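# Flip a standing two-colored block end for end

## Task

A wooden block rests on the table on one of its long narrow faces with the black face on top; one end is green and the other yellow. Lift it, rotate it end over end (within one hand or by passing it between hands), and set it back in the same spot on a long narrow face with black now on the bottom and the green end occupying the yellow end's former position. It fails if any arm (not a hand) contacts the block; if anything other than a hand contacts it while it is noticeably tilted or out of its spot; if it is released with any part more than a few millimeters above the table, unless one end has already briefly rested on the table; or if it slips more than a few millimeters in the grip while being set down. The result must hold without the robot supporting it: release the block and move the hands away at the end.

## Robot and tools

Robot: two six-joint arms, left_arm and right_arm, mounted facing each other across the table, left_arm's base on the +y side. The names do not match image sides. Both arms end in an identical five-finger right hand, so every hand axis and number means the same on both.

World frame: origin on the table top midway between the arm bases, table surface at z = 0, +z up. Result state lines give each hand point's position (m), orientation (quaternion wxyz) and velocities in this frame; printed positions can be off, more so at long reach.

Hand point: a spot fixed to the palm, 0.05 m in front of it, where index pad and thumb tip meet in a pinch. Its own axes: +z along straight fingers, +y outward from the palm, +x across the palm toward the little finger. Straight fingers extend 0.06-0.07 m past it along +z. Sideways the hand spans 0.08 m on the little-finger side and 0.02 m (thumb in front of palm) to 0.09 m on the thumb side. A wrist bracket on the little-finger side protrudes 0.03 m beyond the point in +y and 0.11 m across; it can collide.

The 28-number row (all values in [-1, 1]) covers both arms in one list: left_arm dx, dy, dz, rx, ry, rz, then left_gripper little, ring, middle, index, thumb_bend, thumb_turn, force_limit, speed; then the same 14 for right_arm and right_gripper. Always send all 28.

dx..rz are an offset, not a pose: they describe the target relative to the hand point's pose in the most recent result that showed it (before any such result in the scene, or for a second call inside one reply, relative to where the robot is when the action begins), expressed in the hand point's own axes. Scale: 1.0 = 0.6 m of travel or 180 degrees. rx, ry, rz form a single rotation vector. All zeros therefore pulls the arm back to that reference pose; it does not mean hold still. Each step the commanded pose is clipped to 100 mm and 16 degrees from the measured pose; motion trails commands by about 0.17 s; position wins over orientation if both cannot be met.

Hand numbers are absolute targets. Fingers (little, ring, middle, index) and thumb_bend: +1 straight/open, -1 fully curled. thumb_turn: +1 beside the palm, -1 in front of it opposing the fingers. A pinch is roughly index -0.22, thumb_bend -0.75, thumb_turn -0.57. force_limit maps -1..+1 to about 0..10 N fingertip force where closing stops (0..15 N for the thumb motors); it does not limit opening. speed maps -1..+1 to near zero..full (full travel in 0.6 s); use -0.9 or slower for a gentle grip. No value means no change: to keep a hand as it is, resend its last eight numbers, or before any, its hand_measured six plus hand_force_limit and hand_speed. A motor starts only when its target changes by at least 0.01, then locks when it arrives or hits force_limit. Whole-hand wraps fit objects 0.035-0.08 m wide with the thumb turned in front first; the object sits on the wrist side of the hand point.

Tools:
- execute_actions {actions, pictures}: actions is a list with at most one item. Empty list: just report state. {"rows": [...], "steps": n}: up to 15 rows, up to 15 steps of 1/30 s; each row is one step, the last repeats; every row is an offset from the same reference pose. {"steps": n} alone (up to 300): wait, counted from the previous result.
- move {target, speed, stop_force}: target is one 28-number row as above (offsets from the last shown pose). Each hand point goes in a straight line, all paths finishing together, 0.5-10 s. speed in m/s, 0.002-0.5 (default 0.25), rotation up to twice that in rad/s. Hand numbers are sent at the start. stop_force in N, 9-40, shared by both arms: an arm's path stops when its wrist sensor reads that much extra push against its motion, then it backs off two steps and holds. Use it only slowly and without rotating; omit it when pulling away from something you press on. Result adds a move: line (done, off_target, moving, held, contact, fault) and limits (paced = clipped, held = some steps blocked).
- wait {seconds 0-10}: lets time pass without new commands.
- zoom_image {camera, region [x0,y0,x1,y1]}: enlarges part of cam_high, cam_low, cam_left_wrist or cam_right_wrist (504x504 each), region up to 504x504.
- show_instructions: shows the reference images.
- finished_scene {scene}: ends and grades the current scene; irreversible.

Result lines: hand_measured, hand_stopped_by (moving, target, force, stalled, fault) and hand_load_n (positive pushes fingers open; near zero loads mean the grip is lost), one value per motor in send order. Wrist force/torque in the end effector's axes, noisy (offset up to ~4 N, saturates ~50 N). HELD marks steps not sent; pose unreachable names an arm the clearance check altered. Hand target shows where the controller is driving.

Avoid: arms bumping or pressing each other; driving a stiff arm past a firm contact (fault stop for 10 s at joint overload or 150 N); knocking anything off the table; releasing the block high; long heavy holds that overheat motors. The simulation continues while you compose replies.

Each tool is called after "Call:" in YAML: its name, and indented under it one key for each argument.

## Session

Call:
execute_actions:
  actions: []

Scene clock: 0.00 s of 6000.00 s.
left_arm: end_effector_position=(+0.3004, +0.3760, +0.4674) hand_measured=(+1.000, +1.000, +1.000, +1.000, +1.000, +1.000) hand_load_n=(+0.0, +0.0, +0.0, +0.0, +0.0, +0.0) hand_stopped_by=(target, target, target, target, target, target) hand_force_limit=0.00 hand_speed=-0.80 end_effector_quat_wxyz=(-0.012, +0.442, +0.897, -0.006) end_effector_velocity=(-0.000, +0.000, -0.000) end_effector_angular_velocity=(+0.003, +0.001, +0.001) | right_arm: end_effector_position=(+0.1178, -0.2649, +0.4829) hand_measured=(+1.000, +1.000, +1.000, +1.000, +1.000, +1.000) hand_load_n=(+0.0, +0.0, +0.0, +0.0, +0.0, +0.0) hand_stopped_by=(target, target, target, target, target, target) hand_force_limit=0.00 hand_speed=-0.80 end_effector_quat_wxyz=(+0.004, -0.320, +0.947, +0.005) end_effector_velocity=(-0.000, -0.000, +0.000) end_effector_angular_velocity=(-0.000, +0.001, +0.001)
Joint positions: left_arm=[ 0.53  -1.719  1.367  1.933  1.596 -1.864] | right_arm=[-1.177 -1.729  1.334  1.958  1.56  -1.883]
Joint velocities: left_arm=[-0.     0.     0.002  0.001 -0.    -0.001] | right_arm=[0.001 0.    0.    0.001 0.    0.   ]
Joint torques (N m, as the arm reports them, + toward a larger angle): no reading
Motor temperatures (°C, as the motors report them): left_arm=[32 28 29 37 34 37] | right_arm=[32 32 28 33 35 39]
Wrist force (N, on the end effector, along its own x y z axes, offset not removed): no reading
Wrist torque (N m, same axes, about the end effector's origin, offset not removed): no reading
Hand target (left_arm): +0.300, +0.376, +0.467; -0.012, +0.442, +0.897, -0.006
Hand target (right_arm): +0.118, -0.265, +0.483; +0.004, -0.320, +0.947, +0.005
camera_calibration (this result's frames):
cam_left_wrist: T_world_to_cam=[[0.848357, 0.529085, -0.0189601, -0.445963], [0.471346, -0.738498, 0.482134, -0.0779829], [0.241088, -0.417959, -0.875892, 0.6207], [0, 0, 0, 1]] pos_world=[0.265449, 0.437789, 0.572809]
cam_right_wrist: T_world_to_cam=[[-0.483632, 0.874631, 0.0334661, 0.267427], [0.761683, 0.401724, 0.508387, -0.215557], [0.431207, 0.271363, -0.860478, 0.565802], [0, 0, 0, 1]] pos_world=[0.0495445, -0.300844, 0.587497]

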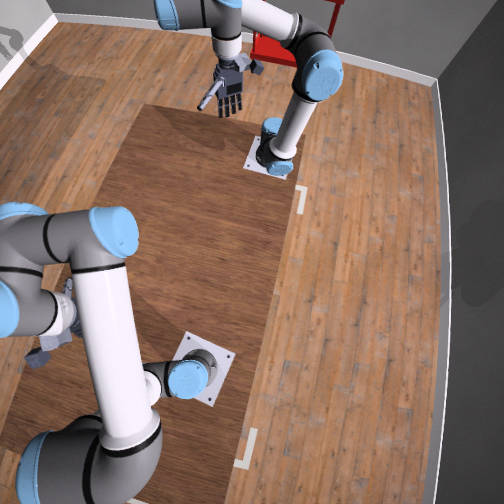

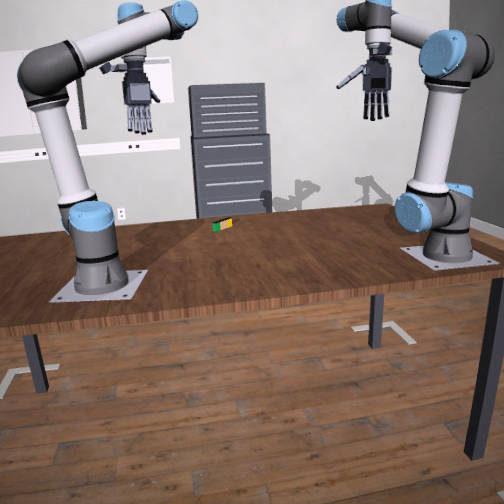

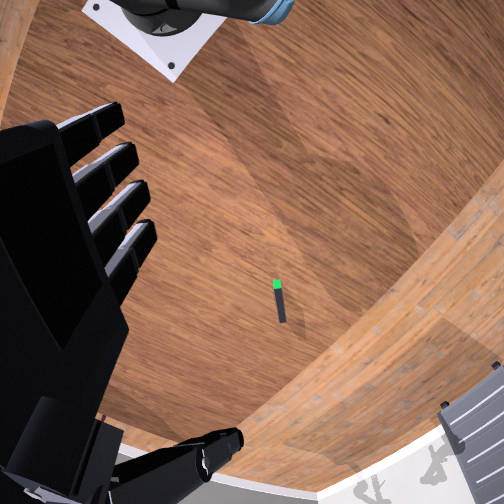

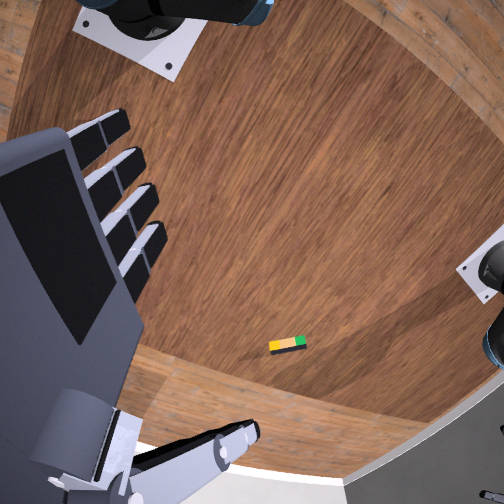

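Call:
zoom_image:
  camera: "cam_left_wrist"
  region: [250, 270, 310, 330]

Call:
zoom_image:
  camera: "cam_right_wrist"
  region: [260, 315, 320, 375]

Call:
zoom_image:
  camera: "cam_low"
  region: [195, 200, 265, 250]

Region (250, 270, 310, 330) of cam_left_wrist's 504x504 image, scaled by 8.400, with more detail than that image has.

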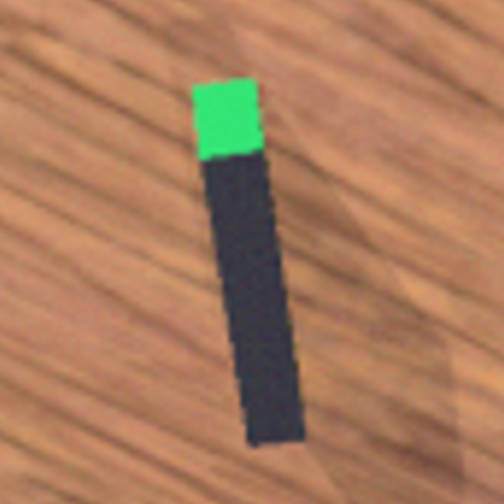

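Region (260, 315, 320, 375) of cam_right_wrist's 504x504 image, scaled by 8.400, with more detail than that image has.

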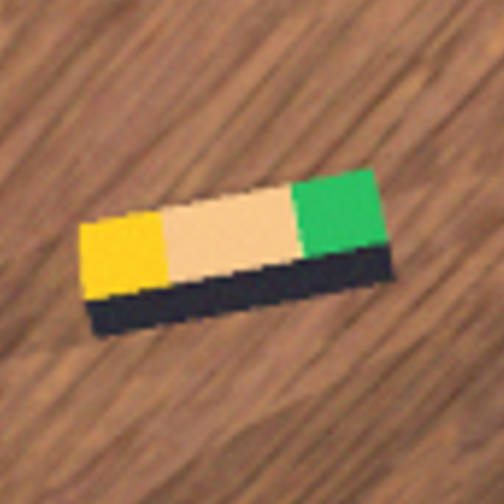

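Region (195, 200, 265, 250) of cam_low's 504x504 image, scaled by 7.200, with more detail than that image has; it fills the top 360 rows of this view, and the rest is white.

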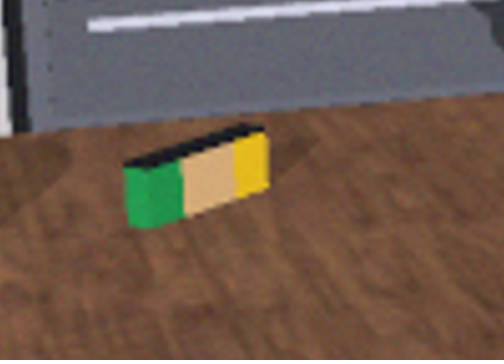

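Call:
move:
  target: [-0.363,0.045,0.272,0,0,0.667,1,1,0.18,0.18,-0.35,-1,0.0,0.0,-0.381,-0.410,0.256,0.2920,-0.3119,-0.4534,1,1,0.18,0.18,-0.35,-1,0.0,0.0]
  speed: 0.4

Scene clock: 117.30 s of 6000.00 s.
left_arm: end_effector_position=(+0.4497, +0.2199, +0.3000) hand_measured=(+1.000, +1.000, +0.180, +0.180, -0.350, -1.000) hand_load_n=(+0.0, +0.0, +0.0, +0.0, +0.0, +0.0) hand_stopped_by=(target, target, target, target, target, target) hand_force_limit=0.00 hand_speed=0.00 end_effector_quat_wxyz=(-0.001, +0.998, +0.065, -0.014) end_effector_velocity=(+0.001, -0.001, -0.000) end_effector_angular_velocity=(+0.001, +0.003, -0.011) | right_arm: end_effector_position=(+0.4494, -0.3202, +0.3301) hand_measured=(+1.000, +1.000, +0.180, +0.180, -0.350, -1.000) hand_load_n=(+0.0, +0.0, +0.0, +0.0, +0.0, +0.0) hand_stopped_by=(target, target, target, target, target, target) hand_force_limit=0.00 hand_speed=0.00 end_effector_quat_wxyz=(+0.523, -0.747, +0.337, -0.235) end_effector_velocity=(+0.002, +0.000, -0.000) end_effector_angular_velocity=(+0.002, -0.007, +0.009)
Joint positions: left_arm=[ 0.988 -1.134  1.135  1.591  1.589  0.688] | right_arm=[-1.819 -1.665  1.746  0.531  0.636 -3.655]
Joint velocities: left_arm=[ 0.001  0.006 -0.007  0.004  0.002  0.012] | right_arm=[-0.002  0.007 -0.003 -0.006 -0.01  -0.005]
Joint torques (N m, as the arm reports them, + toward a larger angle): left_arm=[ 10.25 -28.2  -26.45   3.76   1.76   1.47] | right_arm=[-12.55  -4.31 -28.57  -1.95  -3.2   -2.72]
Motor temperatures (°C, as the motors report them): left_arm=[32 28 29 37 34 37] | right_arm=[32 32 28 33 35 39]
Wrist force (N, on the end effector, along its own x y z axes, offset not removed): left_arm=[1.2 2.3 -1.8] | right_arm=[-1.8 0.8 -0.3]
Wrist torque (N m, same axes, about the end effector's origin, offset not removed): left_arm=[0.39 -0.28 -0.03] | right_arm=[0.24 0.48 -0.29]
Hand target (left_arm): +0.450, +0.220, +0.300; -0.001, +0.998, +0.065, -0.014
Hand target (right_arm): +0.450, -0.320, +0.330; -0.523, +0.747, -0.336, +0.235
Off the commanded pose (left_arm): 0.000 m, 0 deg.
Off the commanded pose (right_arm): 0.000 m, 0 deg.
After step 90, 111.07 s passed at rest.
move: done
camera_calibration (this result's frames):
cam_left_wrist: T_world_to_cam=[[0.0341061, -0.999416, 0.00222079, 0.20276], [-0.854534, -0.0280094, 0.518639, 0.246134], [-0.518274, -0.0195865, -0.85499, 0.620491], [0, 0, 0, 1]] pos_world=[0.524999, 0.221688, 0.402408]
cam_right_wrist: T_world_to_cam=[[-0.367896, -0.128967, -0.92088, 0.422941], [-0.882636, 0.360045, 0.302195, 0.425411], [0.292585, 0.923978, -0.24629, 0.374894], [0, 0, 0, 1]] pos_world=[0.421393, -0.445015, 0.353254]

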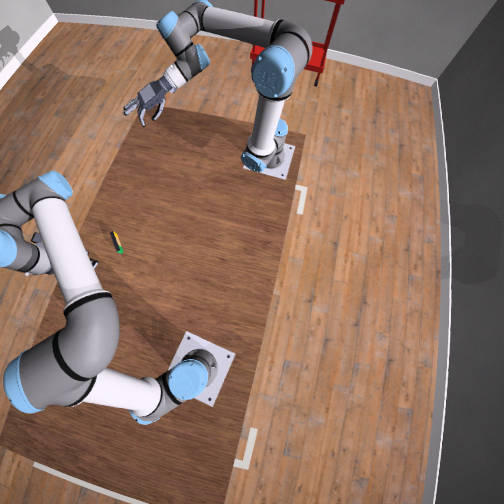

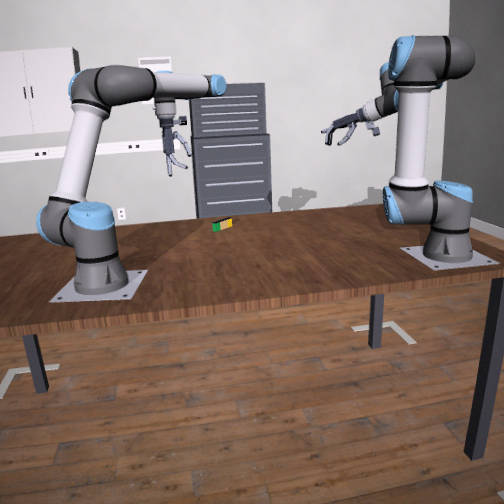

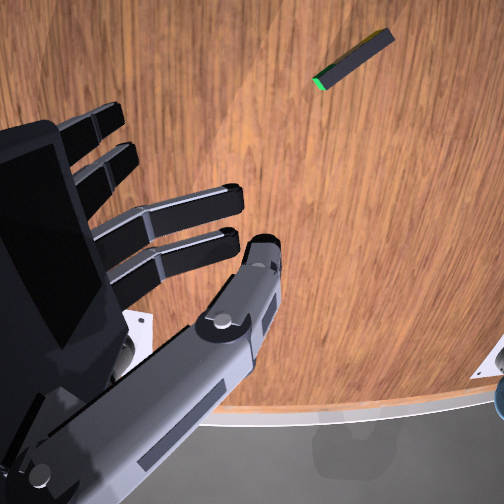

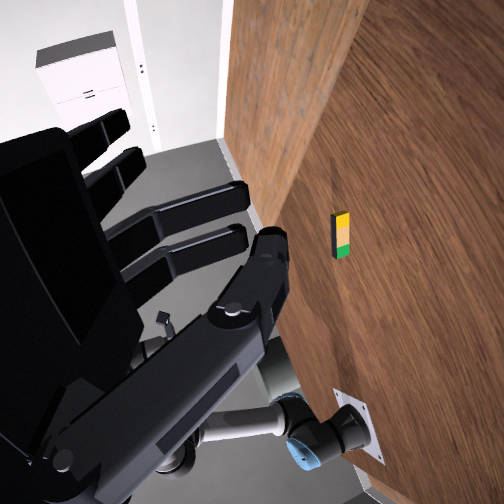

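Call:
zoom_image:
  camera: "cam_high"
  region: [95, 220, 145, 270]

Call:
zoom_image:
  camera: "cam_right_wrist"
  region: [310, 200, 380, 270]

Region (95, 220, 145, 270) of cam_high's 504x504 image, scaled by 10.080, with more detail than that image has.

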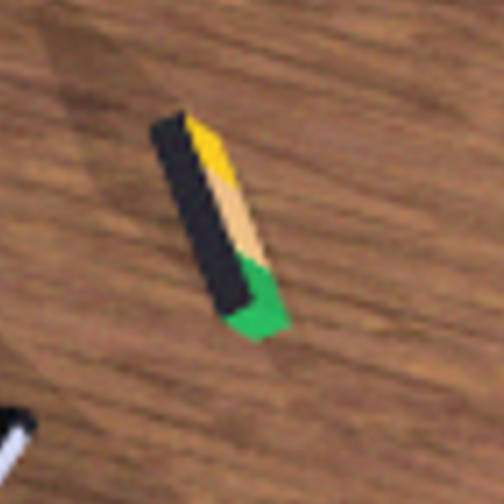

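Region (310, 200, 380, 270) of cam_right_wrist's 504x504 image, scaled by 7.200, with more detail than that image has.

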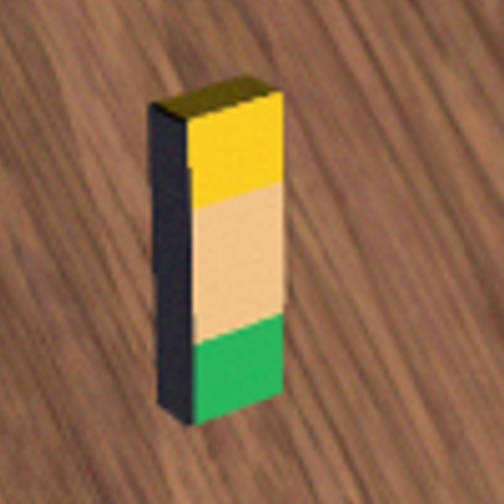

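Call:
move:
  target: [0.1353,0.2650,0.3455,0.3592,0.1965,0.2645,1,1,0.18,0.18,-0.35,-1,0.0,0.0,0,0,0,0,0,0,1,1,0.18,0.18,-0.35,-1,0.0,0.0]
  speed: 0.35

Scene clock: 144.03 s of 6000.00 s.
left_arm: end_effector_position=(+0.5455, +0.0725, +0.0910) hand_measured=(+1.000, +1.000, +0.180, +0.180, -0.350, -1.000) hand_load_n=(+0.0, +0.0, +0.0, +0.0, +0.0, +0.0) hand_stopped_by=(target, target, target, target, target, target) hand_force_limit=0.00 hand_speed=0.00 end_effector_quat_wxyz=(-0.523, +0.747, -0.335, +0.235) end_effector_velocity=(+0.001, -0.001, -0.001) end_effector_angular_velocity=(+0.011, -0.005, -0.003) | right_arm: end_effector_position=(+0.4494, -0.3202, +0.3301) hand_measured=(+1.000, +1.000, +0.180, +0.180, -0.350, -1.000) hand_load_n=(+0.0, +0.0, +0.0, +0.0, +0.0, +0.0) hand_stopped_by=(target, target, target, target, target, target) hand_force_limit=0.00 hand_speed=0.00 end_effector_quat_wxyz=(+0.523, -0.747, +0.337, -0.235) end_effector_velocity=(-0.000, +0.000, +0.000) end_effector_angular_velocity=(+0.001, +0.001, -0.000)
Joint positions: left_arm=[ 0.52  -0.361  0.754  1.967  0.507  0.714] | right_arm=[-1.819 -1.665  1.746  0.531  0.636 -3.655]
Joint velocities: left_arm=[-0.001  0.009 -0.006  0.014 -0.007 -0.01 ] | right_arm=[-0.    -0.    -0.     0.001 -0.     0.001]
Joint torques (N m, as the arm reports them, + toward a larger angle): left_arm=[ -9.06 -46.2  -24.5    3.58  -2.63  -1.58] | right_arm=[ 10.96 -23.21  -5.2    3.42   1.76   2.54]
Motor temperatures (°C, as the motors report them): left_arm=[32 28 29 37 34 37] | right_arm=[32 32 28 33 35 39]
Wrist force (N, on the end effector, along its own x y z axes, offset not removed): left_arm=[1.6 1.0 -0.9] | right_arm=[-1.3 1.2 -1.1]
Wrist torque (N m, same axes, about the end effector's origin, offset not removed): left_arm=[0.12 -0.52 -0.08] | right_arm=[0.31 0.36 -0.42]
Hand target (left_arm): +0.546, +0.072, +0.091; -0.524, +0.747, -0.336, +0.235
Hand target (right_arm): +0.449, -0.320, +0.330; -0.523, +0.747, -0.337, +0.235
Off the commanded pose (left_arm): 0.001 m, 0 deg.
Off the commanded pose (right_arm): 0.000 m, 0 deg.
After step 90, 21.00 s passed at rest.
move: done
camera_calibration (this result's frames):
cam_left_wrist: T_world_to_cam=[[-0.321152, -0.156377, -0.934028, 0.270442], [-0.900242, 0.356576, 0.249837, 0.45382], [0.293983, 0.921086, -0.255292, -0.0773239], [0, 0, 0, 1]] pos_world=[0.518133, -0.0483088, 0.119479]
cam_right_wrist: T_world_to_cam=[[-0.367896, -0.128967, -0.92088, 0.422941], [-0.882636, 0.360044, 0.302194, 0.425411], [0.292584, 0.923978, -0.246289, 0.374894], [0, 0, 0, 1]] pos_world=[0.421393, -0.445015, 0.353254]

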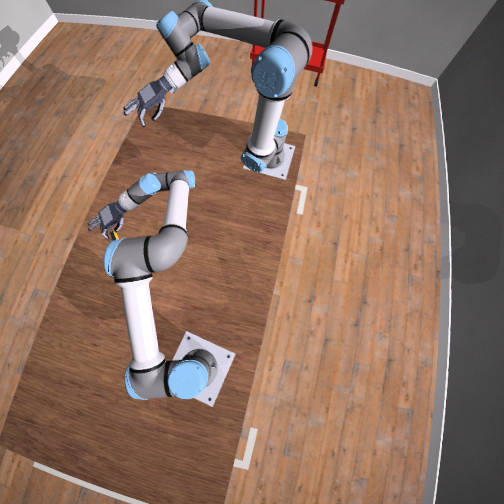

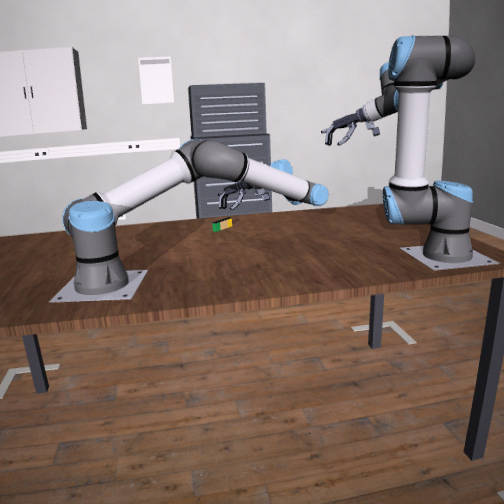

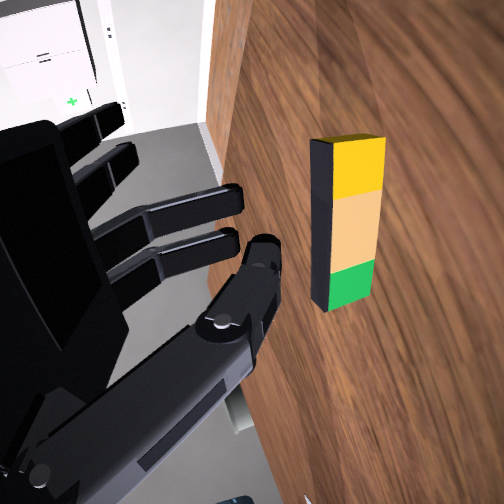

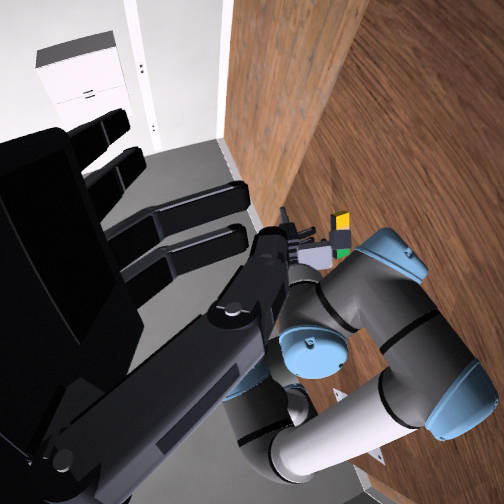

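Call:
execute_actions:
  actions: []

Call:
zoom_image:
  camera: "cam_left_wrist"
  region: [290, 120, 410, 220]

Call:
zoom_image:
  camera: "cam_left_wrist"
  region: [290, 230, 410, 330]

Scene clock: 150.97 s of 6000.00 s.
left_arm: end_effector_position=(+0.5456, +0.0724, +0.0908) hand_measured=(+1.000, +1.000, +0.180, +0.180, -0.350, -1.000) hand_load_n=(+0.0, +0.0, +0.0, +0.0, +0.0, +0.0) hand_stopped_by=(target, target, target, target, target, target) hand_force_limit=0.00 hand_speed=0.00 end_effector_quat_wxyz=(-0.524, +0.747, -0.336, +0.235) end_effector_velocity=(-0.000, -0.000, -0.000) end_effector_angular_velocity=(-0.000, -0.000, -0.000) | right_arm: end_effector_position=(+0.4494, -0.3202, +0.3301) hand_measured=(+1.000, +1.000, +0.180, +0.180, -0.350, -1.000) hand_load_n=(+0.0, +0.0, +0.0, +0.0, +0.0, +0.0) hand_stopped_by=(target, target, target, target, target, target) hand_force_limit=0.00 hand_speed=0.00 end_effector_quat_wxyz=(+0.523, -0.747, +0.337, -0.235) end_effector_velocity=(-0.000, +0.000, -0.000) end_effector_angular_velocity=(+0.001, +0.001, -0.000)
Joint positions: left_arm=[ 0.52  -0.36   0.753  1.969  0.507  0.713] | right_arm=[-1.819 -1.665  1.746  0.531  0.636 -3.655]
Joint velocities: left_arm=[-0.     0.001 -0.001  0.    -0.    -0.   ] | right_arm=[ 0.    -0.     0.    -0.     0.     0.001]
Joint torques (N m, as the arm reports them, + toward a larger angle): left_arm=[-10.   -45.51 -23.53   3.43  -2.46  -1.54] | right_arm=[  9.94 -22.97  -6.03   3.44   1.68   2.37]
Motor temperatures (°C, as the motors report them): left_arm=[32 28 29 37 34 37] | right_arm=[32 32 28 33 35 39]
Wrist force (N, on the end effector, along its own x y z axes, offset not removed): left_arm=[1.3 2.2 -0.3] | right_arm=[-0.9 0.7 0.1]
Wrist torque (N m, same axes, about the end effector's origin, offset not removed): left_arm=[0.34 -0.34 0.10] | right_arm=[0.25 0.29 -0.43]
Hand target (left_arm): +0.546, +0.072, +0.091; -0.524, +0.747, -0.336, +0.235
Hand target (right_arm): +0.449, -0.320, +0.330; -0.523, +0.747, -0.337, +0.235
Off the commanded pose (left_arm): 0.001 m, 0 deg.
Off the commanded pose (right_arm): 0.000 m, 0 deg.
Steps of this call (steps 1 to 90: nothing new was sent; then 3.93 s passed at rest). Readings (end_effector_position | what the end effector reports):
1: left_arm (+0.5455, +0.0725, +0.0909) | right_arm (+0.4494, -0.3202, +0.3301) | left_arm hand_measured=(+1.000, +1.000, +0.180, +0.180, -0.350, -1.000) hand_load_n=(+0.0, +0.0, +0.0, +0.0, +0.0, +0.0) hand_stopped_by=(target, target, target, target, target, target) hand_force_limit=0.00 hand_speed=0.00 | right_arm hand_measured=(+1.000, +1.000, +0.180, +0.180, -0.350, -1.000) hand_load_n=(+0.0, +0.0, +0.0, +0.0, +0.0, +0.0) hand_stopped_by=(target, target, target, target, target, target) hand_force_limit=0.00 hand_speed=0.00
2: left_arm (+0.5456, +0.0725, +0.0909) | right_arm (+0.4494, -0.3202, +0.3301) | left_arm hand_measured=(+1.000, +1.000, +0.180, +0.180, -0.350, -1.000) hand_load_n=(+0.0, +0.0, +0.0, +0.0, +0.0, +0.0) hand_stopped_by=(target, target, target, target, target, target) hand_force_limit=0.00 hand_speed=0.00 | right_arm hand_measured=(+1.000, +1.000, +0.180, +0.180, -0.350, -1.000) hand_load_n=(+0.0, +0.0, +0.0, +0.0, +0.0, +0.0) hand_stopped_by=(target, target, target, target, target, target) hand_force_limit=0.00 hand_speed=0.00
4: left_arm (+0.5456, +0.0724, +0.0908) | right_arm (+0.4494, -0.3202, +0.3301) | left_arm hand_measured=(+1.000, +1.000, +0.180, +0.180, -0.350, -1.000) hand_load_n=(+0.0, +0.0, +0.0, +0.0, +0.0, +0.0) hand_stopped_by=(target, target, target, target, target, target) hand_force_limit=0.00 hand_speed=0.00 | right_arm hand_measured=(+1.000, +1.000, +0.180, +0.180, -0.350, -1.000) hand_load_n=(+0.0, +0.0, +0.0, +0.0, +0.0, +0.0) hand_stopped_by=(target, target, target, target, target, target) hand_force_limit=0.00 hand_speed=0.00
8: left_arm (+0.5456, +0.0724, +0.0908) | right_arm (+0.4494, -0.3202, +0.3301) | left_arm hand_measured=(+1.000, +1.000, +0.180, +0.180, -0.350, -1.000) hand_load_n=(+0.0, +0.0, +0.0, +0.0, +0.0, +0.0) hand_stopped_by=(target, target, target, target, target, target) hand_force_limit=0.00 hand_speed=0.00 | right_arm hand_measured=(+1.000, +1.000, +0.180, +0.180, -0.350, -1.000) hand_load_n=(+0.0, +0.0, +0.0, +0.0, +0.0, +0.0) hand_stopped_by=(target, target, target, target, target, target) hand_force_limit=0.00 hand_speed=0.00
90: the state above
camera_calibration (this result's frames):
cam_left_wrist: T_world_to_cam=[[-0.320724, -0.155155, -0.934379, 0.270003], [-0.900268, 0.356525, 0.249814, 0.454033], [0.294369, 0.921313, -0.254027, -0.0776414], [0, 0, 0, 1]] pos_world=[0.518203, -0.0484499, 0.119138]
cam_right_wrist: T_world_to_cam=[[-0.367897, -0.128966, -0.92088, 0.422941], [-0.882636, 0.360044, 0.302195, 0.42541], [0.292584, 0.923978, -0.246289, 0.374894], [0, 0, 0, 1]] pos_world=[0.421393, -0.445015, 0.353254]

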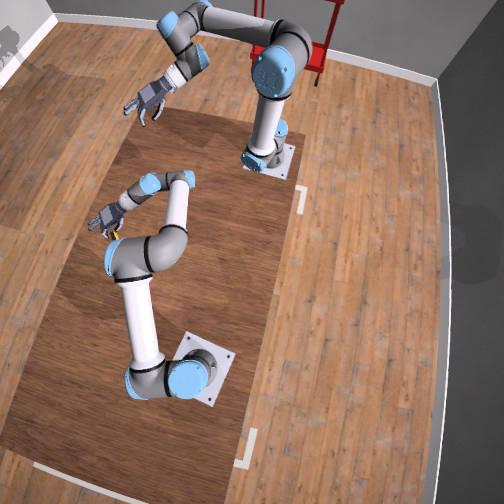

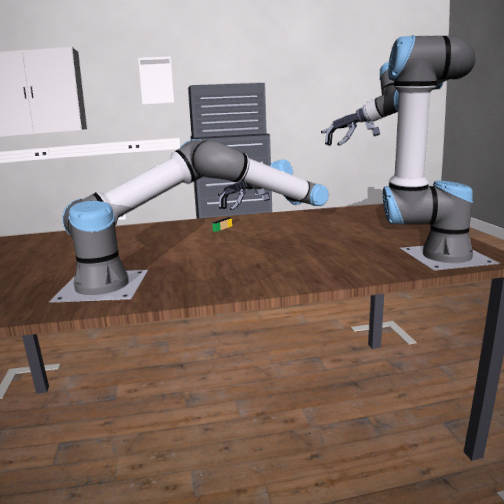

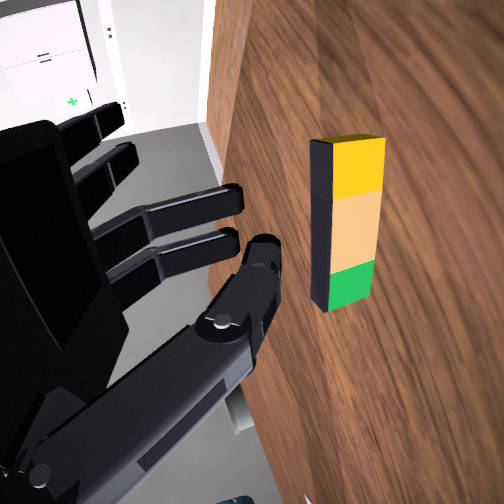

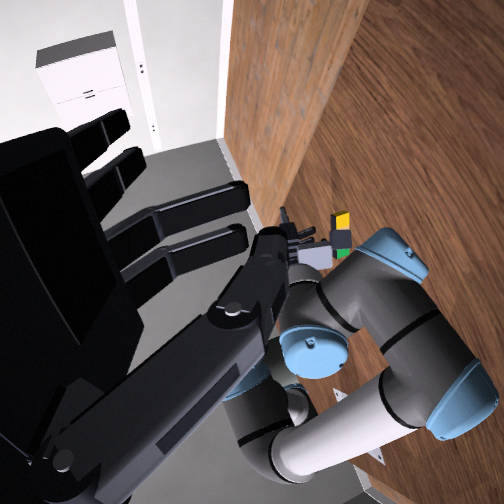

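Region (290, 120, 410, 220) of cam_left_wrist's 504x504 image, scaled by 4.200, with more detail than that image has.

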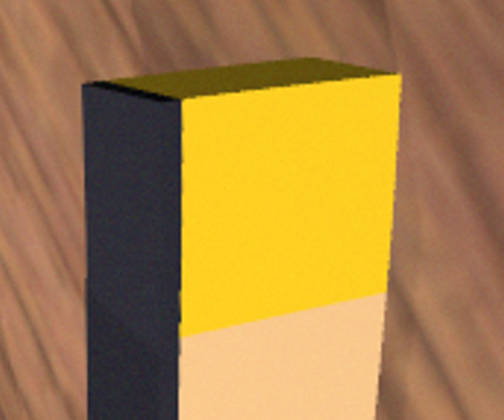

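Region (290, 230, 410, 330) of cam_left_wrist's 504x504 image, scaled by 4.200, with more detail than that image has.

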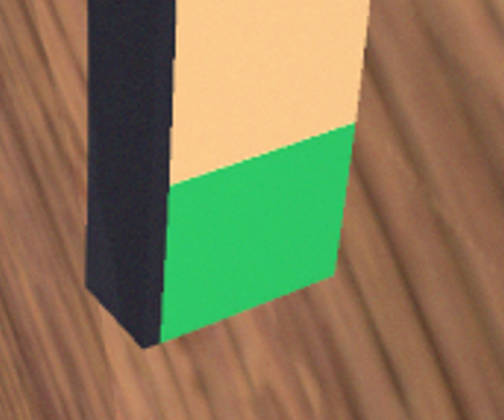

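Call:
move:
  target: [0,-0.0783,-0.0285,0,0,0,1,1,0.18,0.18,-0.35,-1,0.0,0.0,0,0,0,0,0,0,1,1,0.18,0.18,-0.35,-1,0.0,0.0]
  speed: 0.15

Scene clock: 180.50 s of 6000.00 s.
left_arm: end_effector_position=(+0.5456, +0.0725, +0.1406) hand_measured=(+1.000, +1.000, +0.180, +0.180, -0.350, -1.000) hand_load_n=(+0.0, +0.0, +0.0, +0.0, +0.0, +0.0) hand_stopped_by=(target, target, target, target, target, target) hand_force_limit=0.00 hand_speed=0.00 end_effector_quat_wxyz=(-0.524, +0.747, -0.336, +0.235) end_effector_velocity=(-0.000, +0.001, +0.002) end_effector_angular_velocity=(+0.004, +0.002, -0.000) | right_arm: end_effector_position=(+0.4494, -0.3202, +0.3301) hand_measured=(+1.000, +1.000, +0.180, +0.180, -0.350, -1.000) hand_load_n=(+0.0, +0.0, +0.0, +0.0, +0.0, +0.0) hand_stopped_by=(target, target, target, target, target, target) hand_force_limit=0.00 hand_speed=0.00 end_effector_quat_wxyz=(+0.523, -0.747, +0.337, -0.235) end_effector_velocity=(-0.000, +0.000, -0.000) end_effector_angular_velocity=(-0.001, +0.000, +0.001)
Joint positions: left_arm=[ 0.52  -0.42   0.743  2.039  0.507  0.713] | right_arm=[-1.819 -1.665  1.746  0.531  0.636 -3.655]
Joint velocities: left_arm=[ 0.    -0.002  0.001  0.005  0.     0.001] | right_arm=[ 0.     0.     0.     0.001  0.    -0.002]
Joint torques (N m, as the arm reports them, + toward a larger angle): left_arm=[ -0.45 -61.6  -25.63   3.69   0.7   -1.63] | right_arm=[ 10.79 -24.66  -5.71   3.4    1.58   2.25]
Motor temperatures (°C, as the motors report them): left_arm=[32 28 29 37 34 37] | right_arm=[32 32 28 34 35 39]
Wrist force (N, on the end effector, along its own x y z axes, offset not removed): left_arm=[2.4 1.1 0.7] | right_arm=[-2.1 1.4 0.3]
Wrist torque (N m, same axes, about the end effector's origin, offset not removed): left_arm=[0.04 -0.61 -0.05] | right_arm=[0.24 0.49 -0.38]
Hand target (left_arm): +0.546, +0.072, +0.141; -0.524, +0.747, -0.336, +0.235
Hand target (right_arm): +0.449, -0.320, +0.330; -0.523, +0.747, -0.337, +0.235
Off the commanded pose (left_arm): 0.000 m, 0 deg.
Off the commanded pose (right_arm): 0.000 m, 0 deg.
After step 90, 25.60 s passed at rest.
move: done
camera_calibration (this result's frames):
cam_left_wrist: T_world_to_cam=[[-0.320749, -0.155128, -0.934374, 0.316552], [-0.900269, 0.356493, 0.249856, 0.441561], [0.294339, 0.921329, -0.254002, -0.065053], [0, 0, 0, 1]] pos_world=[0.518206, -0.0483722, 0.168928]
cam_right_wrist: T_world_to_cam=[[-0.367897, -0.128966, -0.92088, 0.422941], [-0.882636, 0.360045, 0.302195, 0.42541], [0.292585, 0.923978, -0.24629, 0.374894], [0, 0, 0, 1]] pos_world=[0.421393, -0.445015, 0.353254]

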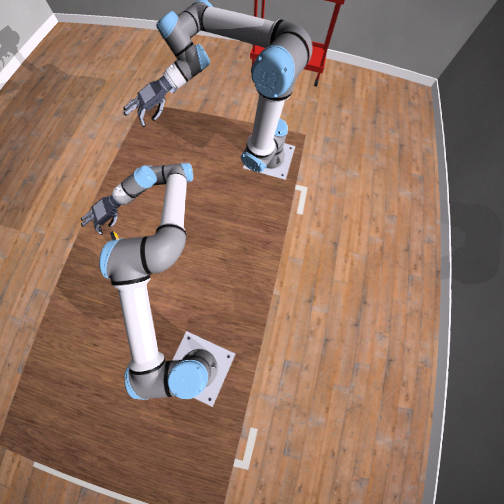

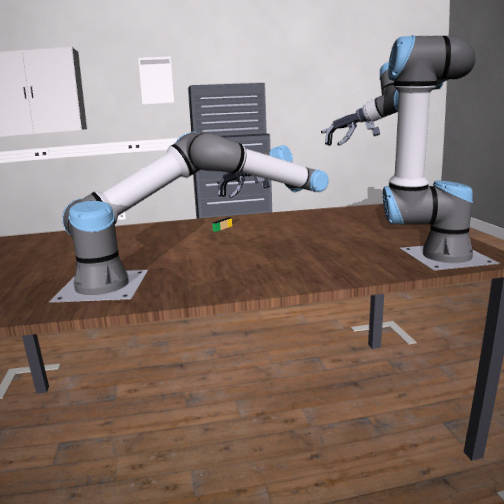

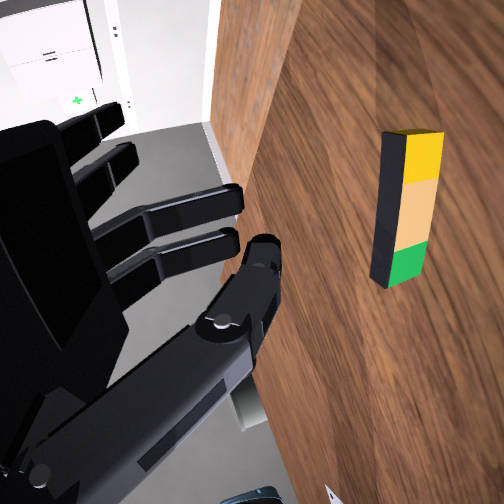

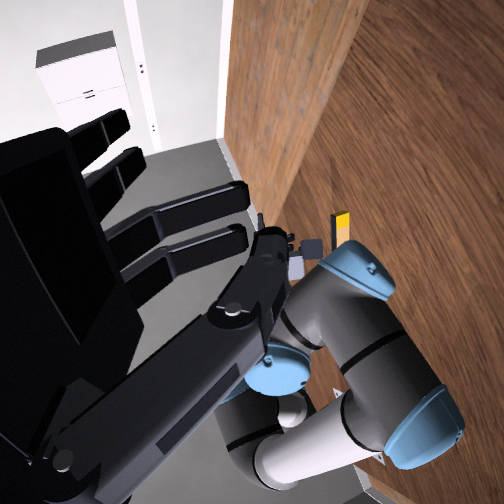

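Call:
zoom_image:
  camera: "cam_left_wrist"
  region: [360, 110, 460, 190]

Call:
zoom_image:
  camera: "cam_left_wrist"
  region: [360, 230, 460, 310]

Region (360, 110, 460, 190) of cam_left_wrist's 504x504 image, scaled by 5.040, with more detail than that image has; it fills the top 403 rows of this view, and the rest is white.

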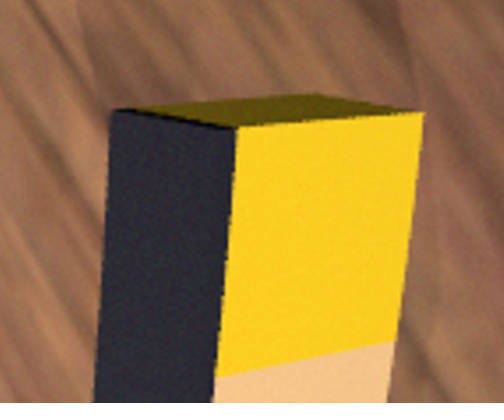

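Region (360, 230, 460, 310) of cam_left_wrist's 504x504 image, scaled by 5.040, with more detail than that image has; it fills the top 403 rows of this view, and the rest is white.

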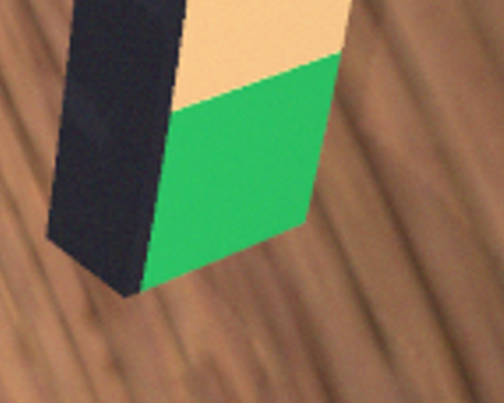

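Call:
move:
  target: [-0.2315,-0.3170,-0.0523,-0.2237,0.3685,-0.3583,1,1,0.18,0.18,-0.35,-1,0.0,0.0,-0.3792,0.1750,0.6890,0,0,0,1,1,0.18,0.18,-0.35,-1,0.0,0.0]
  speed: 0.3

Scene clock: 245.03 s of 6000.00 s.
left_arm: end_effector_position=(+0.4795, +0.2004, +0.3288) hand_measured=(+1.000, +1.000, +0.180, +0.180, -0.350, -1.000) hand_load_n=(+0.0, +0.0, +0.0, +0.0, +0.0, +0.0) hand_stopped_by=(target, target, target, target, target, target) hand_force_limit=0.00 hand_speed=0.00 end_effector_quat_wxyz=(+0.181, +0.683, -0.182, +0.683) end_effector_velocity=(-0.000, +0.000, -0.000) end_effector_angular_velocity=(-0.006, -0.001, -0.005) | right_arm: end_effector_position=(+0.5626, +0.0841, +0.0902) hand_measured=(+1.000, +1.000, +0.180, +0.180, -0.350, -1.000) hand_load_n=(+0.0, +0.0, +0.0, +0.0, +0.0, +0.0) hand_stopped_by=(target, target, target, target, target, target) hand_force_limit=0.00 hand_speed=0.00 end_effector_quat_wxyz=(+0.523, -0.747, +0.337, -0.235) end_effector_velocity=(+0.001, +0.002, -0.001) end_effector_angular_velocity=(-0.000, -0.001, +0.000)
Joint positions: left_arm=[ 0.76  -1.879  2.158 -0.278  1.11   1.572] | right_arm=[-0.935 -0.85   1.259 -0.056  1.436 -3.191]
Joint velocities: left_arm=[ 0.005 -0.     0.004 -0.008  0.01  -0.002] | right_arm=[ 0.002  0.005 -0.007  0.002  0.002 -0.   ]
Joint torques (N m, as the arm reports them, + toward a larger angle): left_arm=[  8.64 -16.54 -12.97  -3.46   1.5   -1.54] | right_arm=[  9.5  -36.9  -28.4    2.2    2.18   2.55]
Motor temperatures (°C, as the motors report them): left_arm=[32 29 29 37 34 37] | right_arm=[32 32 28 34 35 39]
Wrist force (N, on the end effector, along its own x y z axes, offset not removed): left_arm=[0.8 -0.1 0.7] | right_arm=[-2.7 0.9 -0.1]
Wrist torque (N m, same axes, about the end effector's origin, offset not removed): left_arm=[-0.20 -0.30 -0.13] | right_arm=[0.29 0.63 -0.46]
Hand target (left_arm): +0.480, +0.200, +0.329; +0.181, +0.683, -0.182, +0.683
Hand target (right_arm): +0.563, +0.084, +0.090; -0.523, +0.747, -0.337, +0.235
Off the commanded pose (left_arm): 0.002 m, 0 deg.
Off the commanded pose (right_arm): 0.000 m, 0 deg.
After step 90, 58.00 s passed at rest.
move: done
camera_calibration (this result's frames):
cam_left_wrist: T_world_to_cam=[[-0.497247, -0.862022, -0.0983074, 0.44251], [-0.386785, 0.321674, -0.864247, 0.416476], [0.776623, -0.39172, -0.493368, -0.00505293], [0, 0, 0, 1]] pos_world=[0.385048, 0.245504, 0.400948]
cam_right_wrist: T_world_to_cam=[[-0.367619, -0.129709, -0.920886, 0.295724], [-0.882716, 0.360322, 0.30163, 0.452344], [0.292691, 0.923766, -0.246957, -0.0908473], [0, 0, 0, 1]] pos_world=[0.534595, -0.0407099, 0.113452]

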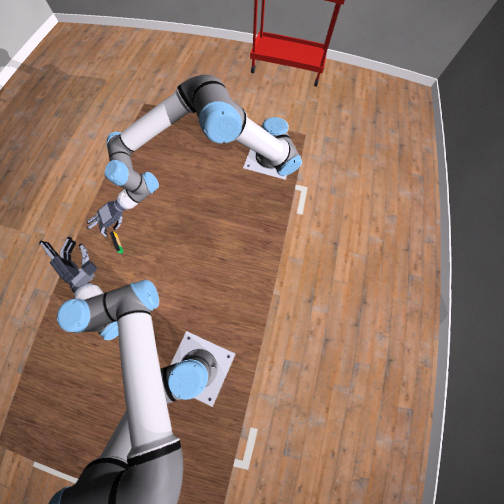

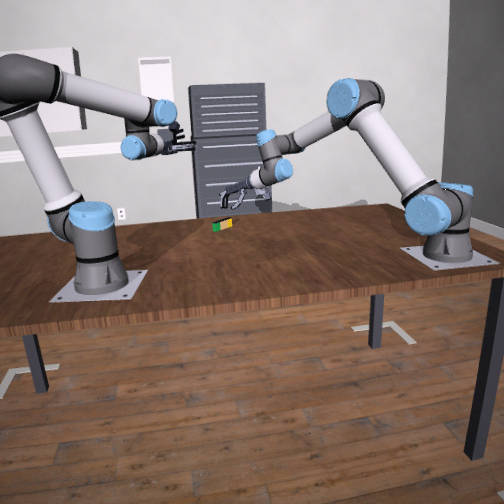

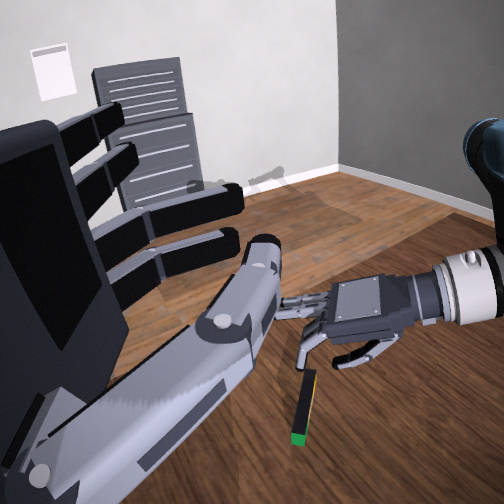

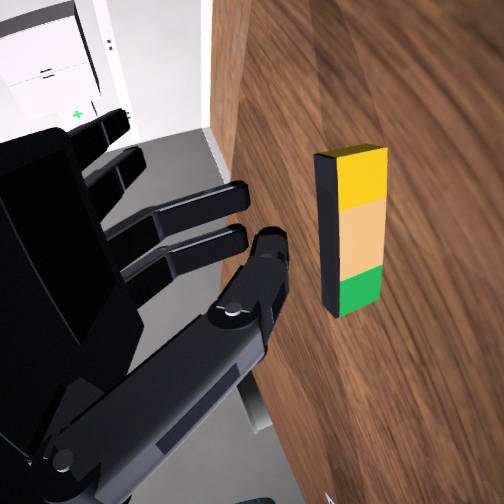

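Call:
zoom_image:
  camera: "cam_right_wrist"
  region: [300, 130, 420, 230]

Call:
zoom_image:
  camera: "cam_right_wrist"
  region: [300, 240, 420, 340]

Region (300, 130, 420, 230) of cam_right_wrist's 504x504 image, scaled by 4.200, with more detail than that image has.

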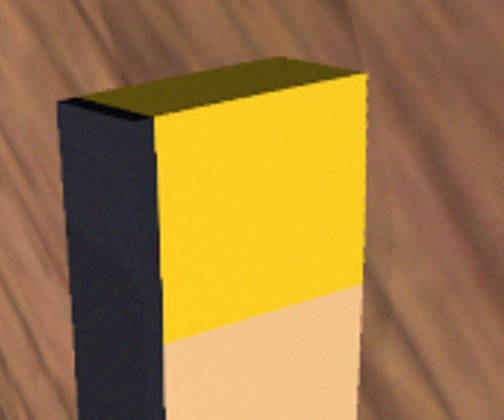

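Region (300, 240, 420, 340) of cam_right_wrist's 504x504 image, scaled by 4.200, with more detail than that image has.

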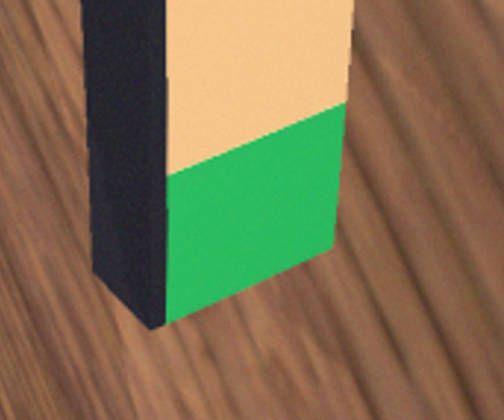

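Call:
move:
  target: [0,0,0,0,0,0,1,1,0.18,0.18,-0.35,-1,0.0,0.0,0,0.0413,0.0328,0,0,0,1,1,0.18,0.18,-0.35,-1,0.0,0.0]
  speed: 0.08

Scene clock: 275.13 s of 6000.00 s.
left_arm: end_effector_position=(+0.4795, +0.2005, +0.3288) hand_measured=(+1.000, +1.000, +0.180, +0.180, -0.350, -1.000) hand_load_n=(+0.0, +0.0, +0.0, +0.0, +0.0, +0.0) hand_stopped_by=(target, target, target, target, target, target) hand_force_limit=0.00 hand_speed=0.00 end_effector_quat_wxyz=(+0.181, +0.683, -0.182, +0.683) end_effector_velocity=(-0.000, -0.000, +0.000) end_effector_angular_velocity=(-0.000, -0.000, -0.000) | right_arm: end_effector_position=(+0.5700, +0.0907, +0.0604) hand_measured=(+1.000, +1.000, +0.180, +0.180, -0.350, -1.000) hand_load_n=(+0.0, +0.0, +0.0, +0.0, +0.0, +0.0) hand_stopped_by=(target, target, target, target, target, target) hand_force_limit=0.00 hand_speed=0.00 end_effector_quat_wxyz=(+0.523, -0.747, +0.337, -0.235) end_effector_velocity=(+0.001, +0.000, -0.002) end_effector_angular_velocity=(-0.000, -0.001, -0.000)
Joint positions: left_arm=[ 0.76  -1.879  2.158 -0.278  1.11   1.572] | right_arm=[-0.933 -0.796  1.245 -0.097  1.439 -3.19 ]
Joint velocities: left_arm=[-0.  0. -0. -0.  0.  0.] | right_arm=[-0.     0.004 -0.002 -0.003  0.    -0.001]
Joint torques (N m, as the arm reports them, + toward a larger angle): left_arm=[-10.19  -8.06 -28.13  -0.14  -1.6    1.13] | right_arm=[ 10.53 -38.56 -29.89  -3.34   2.5    2.28]
Motor temperatures (°C, as the motors report them): left_arm=[32 29 29 37 34 37] | right_arm=[32 32 28 34 35 39]
Wrist force (N, on the end effector, along its own x y z axes, offset not removed): left_arm=[3.0 1.1 1.6] | right_arm=[-1.9 0.7 -0.8]
Wrist torque (N m, same axes, about the end effector's origin, offset not removed): left_arm=[0.00 -0.70 0.06] | right_arm=[0.24 0.51 -0.44]
Hand target (left_arm): +0.480, +0.200, +0.329; +0.181, +0.683, -0.182, +0.683
Hand target (right_arm): +0.570, +0.091, +0.060; -0.523, +0.747, -0.337, +0.235
Off the commanded pose (left_arm): 0.000 m, 0 deg.
Off the commanded pose (right_arm): 0.000 m, 0 deg.
After step 90, 26.23 s passed at rest.
move: done
camera_calibration (this result's frames):
cam_left_wrist: T_world_to_cam=[[-0.497245, -0.862028, -0.0982624, 0.442505], [-0.386753, 0.321611, -0.864285, 0.416512], [0.77664, -0.391758, -0.493311, -0.00504541], [0, 0, 0, 1]] pos_world=[0.385039, 0.245521, 0.400977]
cam_right_wrist: T_world_to_cam=[[-0.367612, -0.129708, -0.920889, 0.27187], [-0.882719, 0.36032, 0.301623, 0.465508], [0.292692, 0.923767, -0.246954, -0.106488], [0, 0, 0, 1]] pos_world=[0.542024, -0.0340979, 0.0836562]

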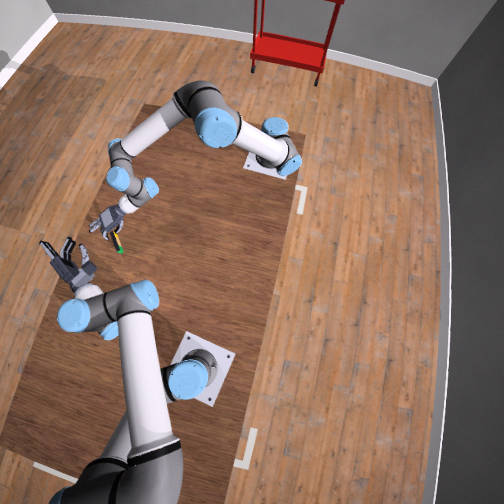

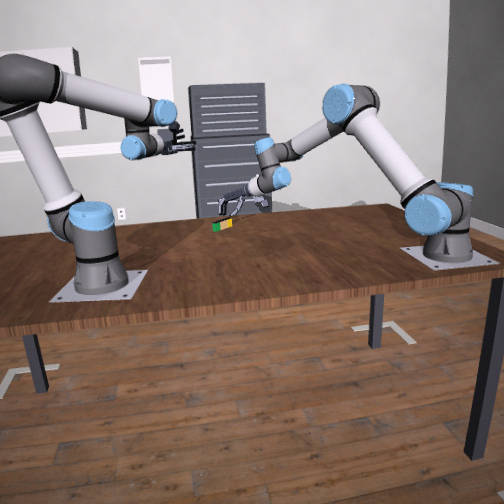

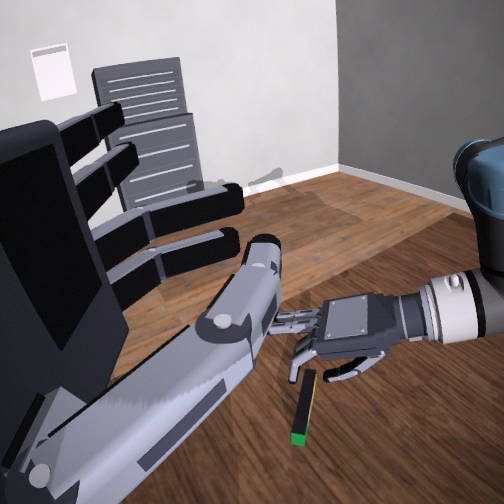

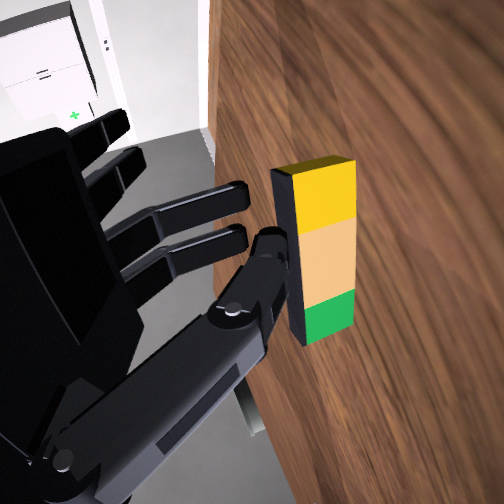

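Call:
zoom_image:
  camera: "cam_right_wrist"
  region: [260, 140, 380, 240]

Call:
zoom_image:
  camera: "cam_right_wrist"
  region: [260, 260, 380, 360]

Call:
zoom_image:
  camera: "cam_left_wrist"
  region: [260, 320, 400, 460]

Region (260, 140, 380, 240) of cam_right_wrist's 504x504 image, scaled by 4.200, with more detail than that image has.

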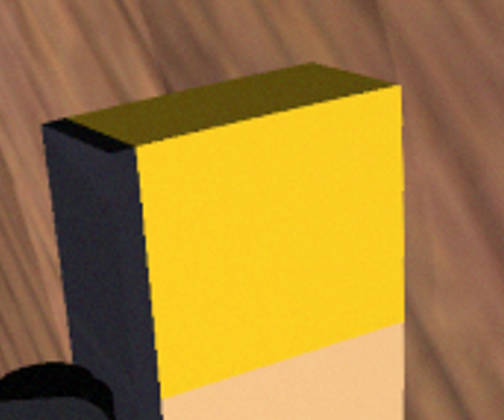

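Region (260, 260, 380, 360) of cam_right_wrist's 504x504 image, scaled by 4.200, with more detail than that image has.

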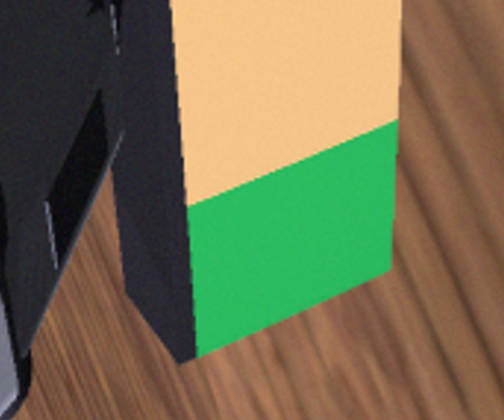

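Region (260, 320, 400, 460) of cam_left_wrist's 504x504 image, scaled by 3.600, with more detail than that image has.

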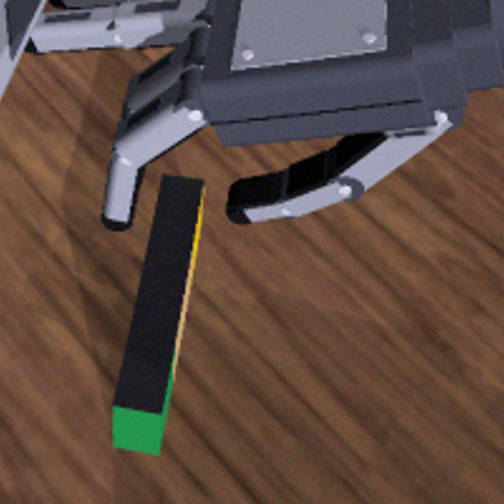

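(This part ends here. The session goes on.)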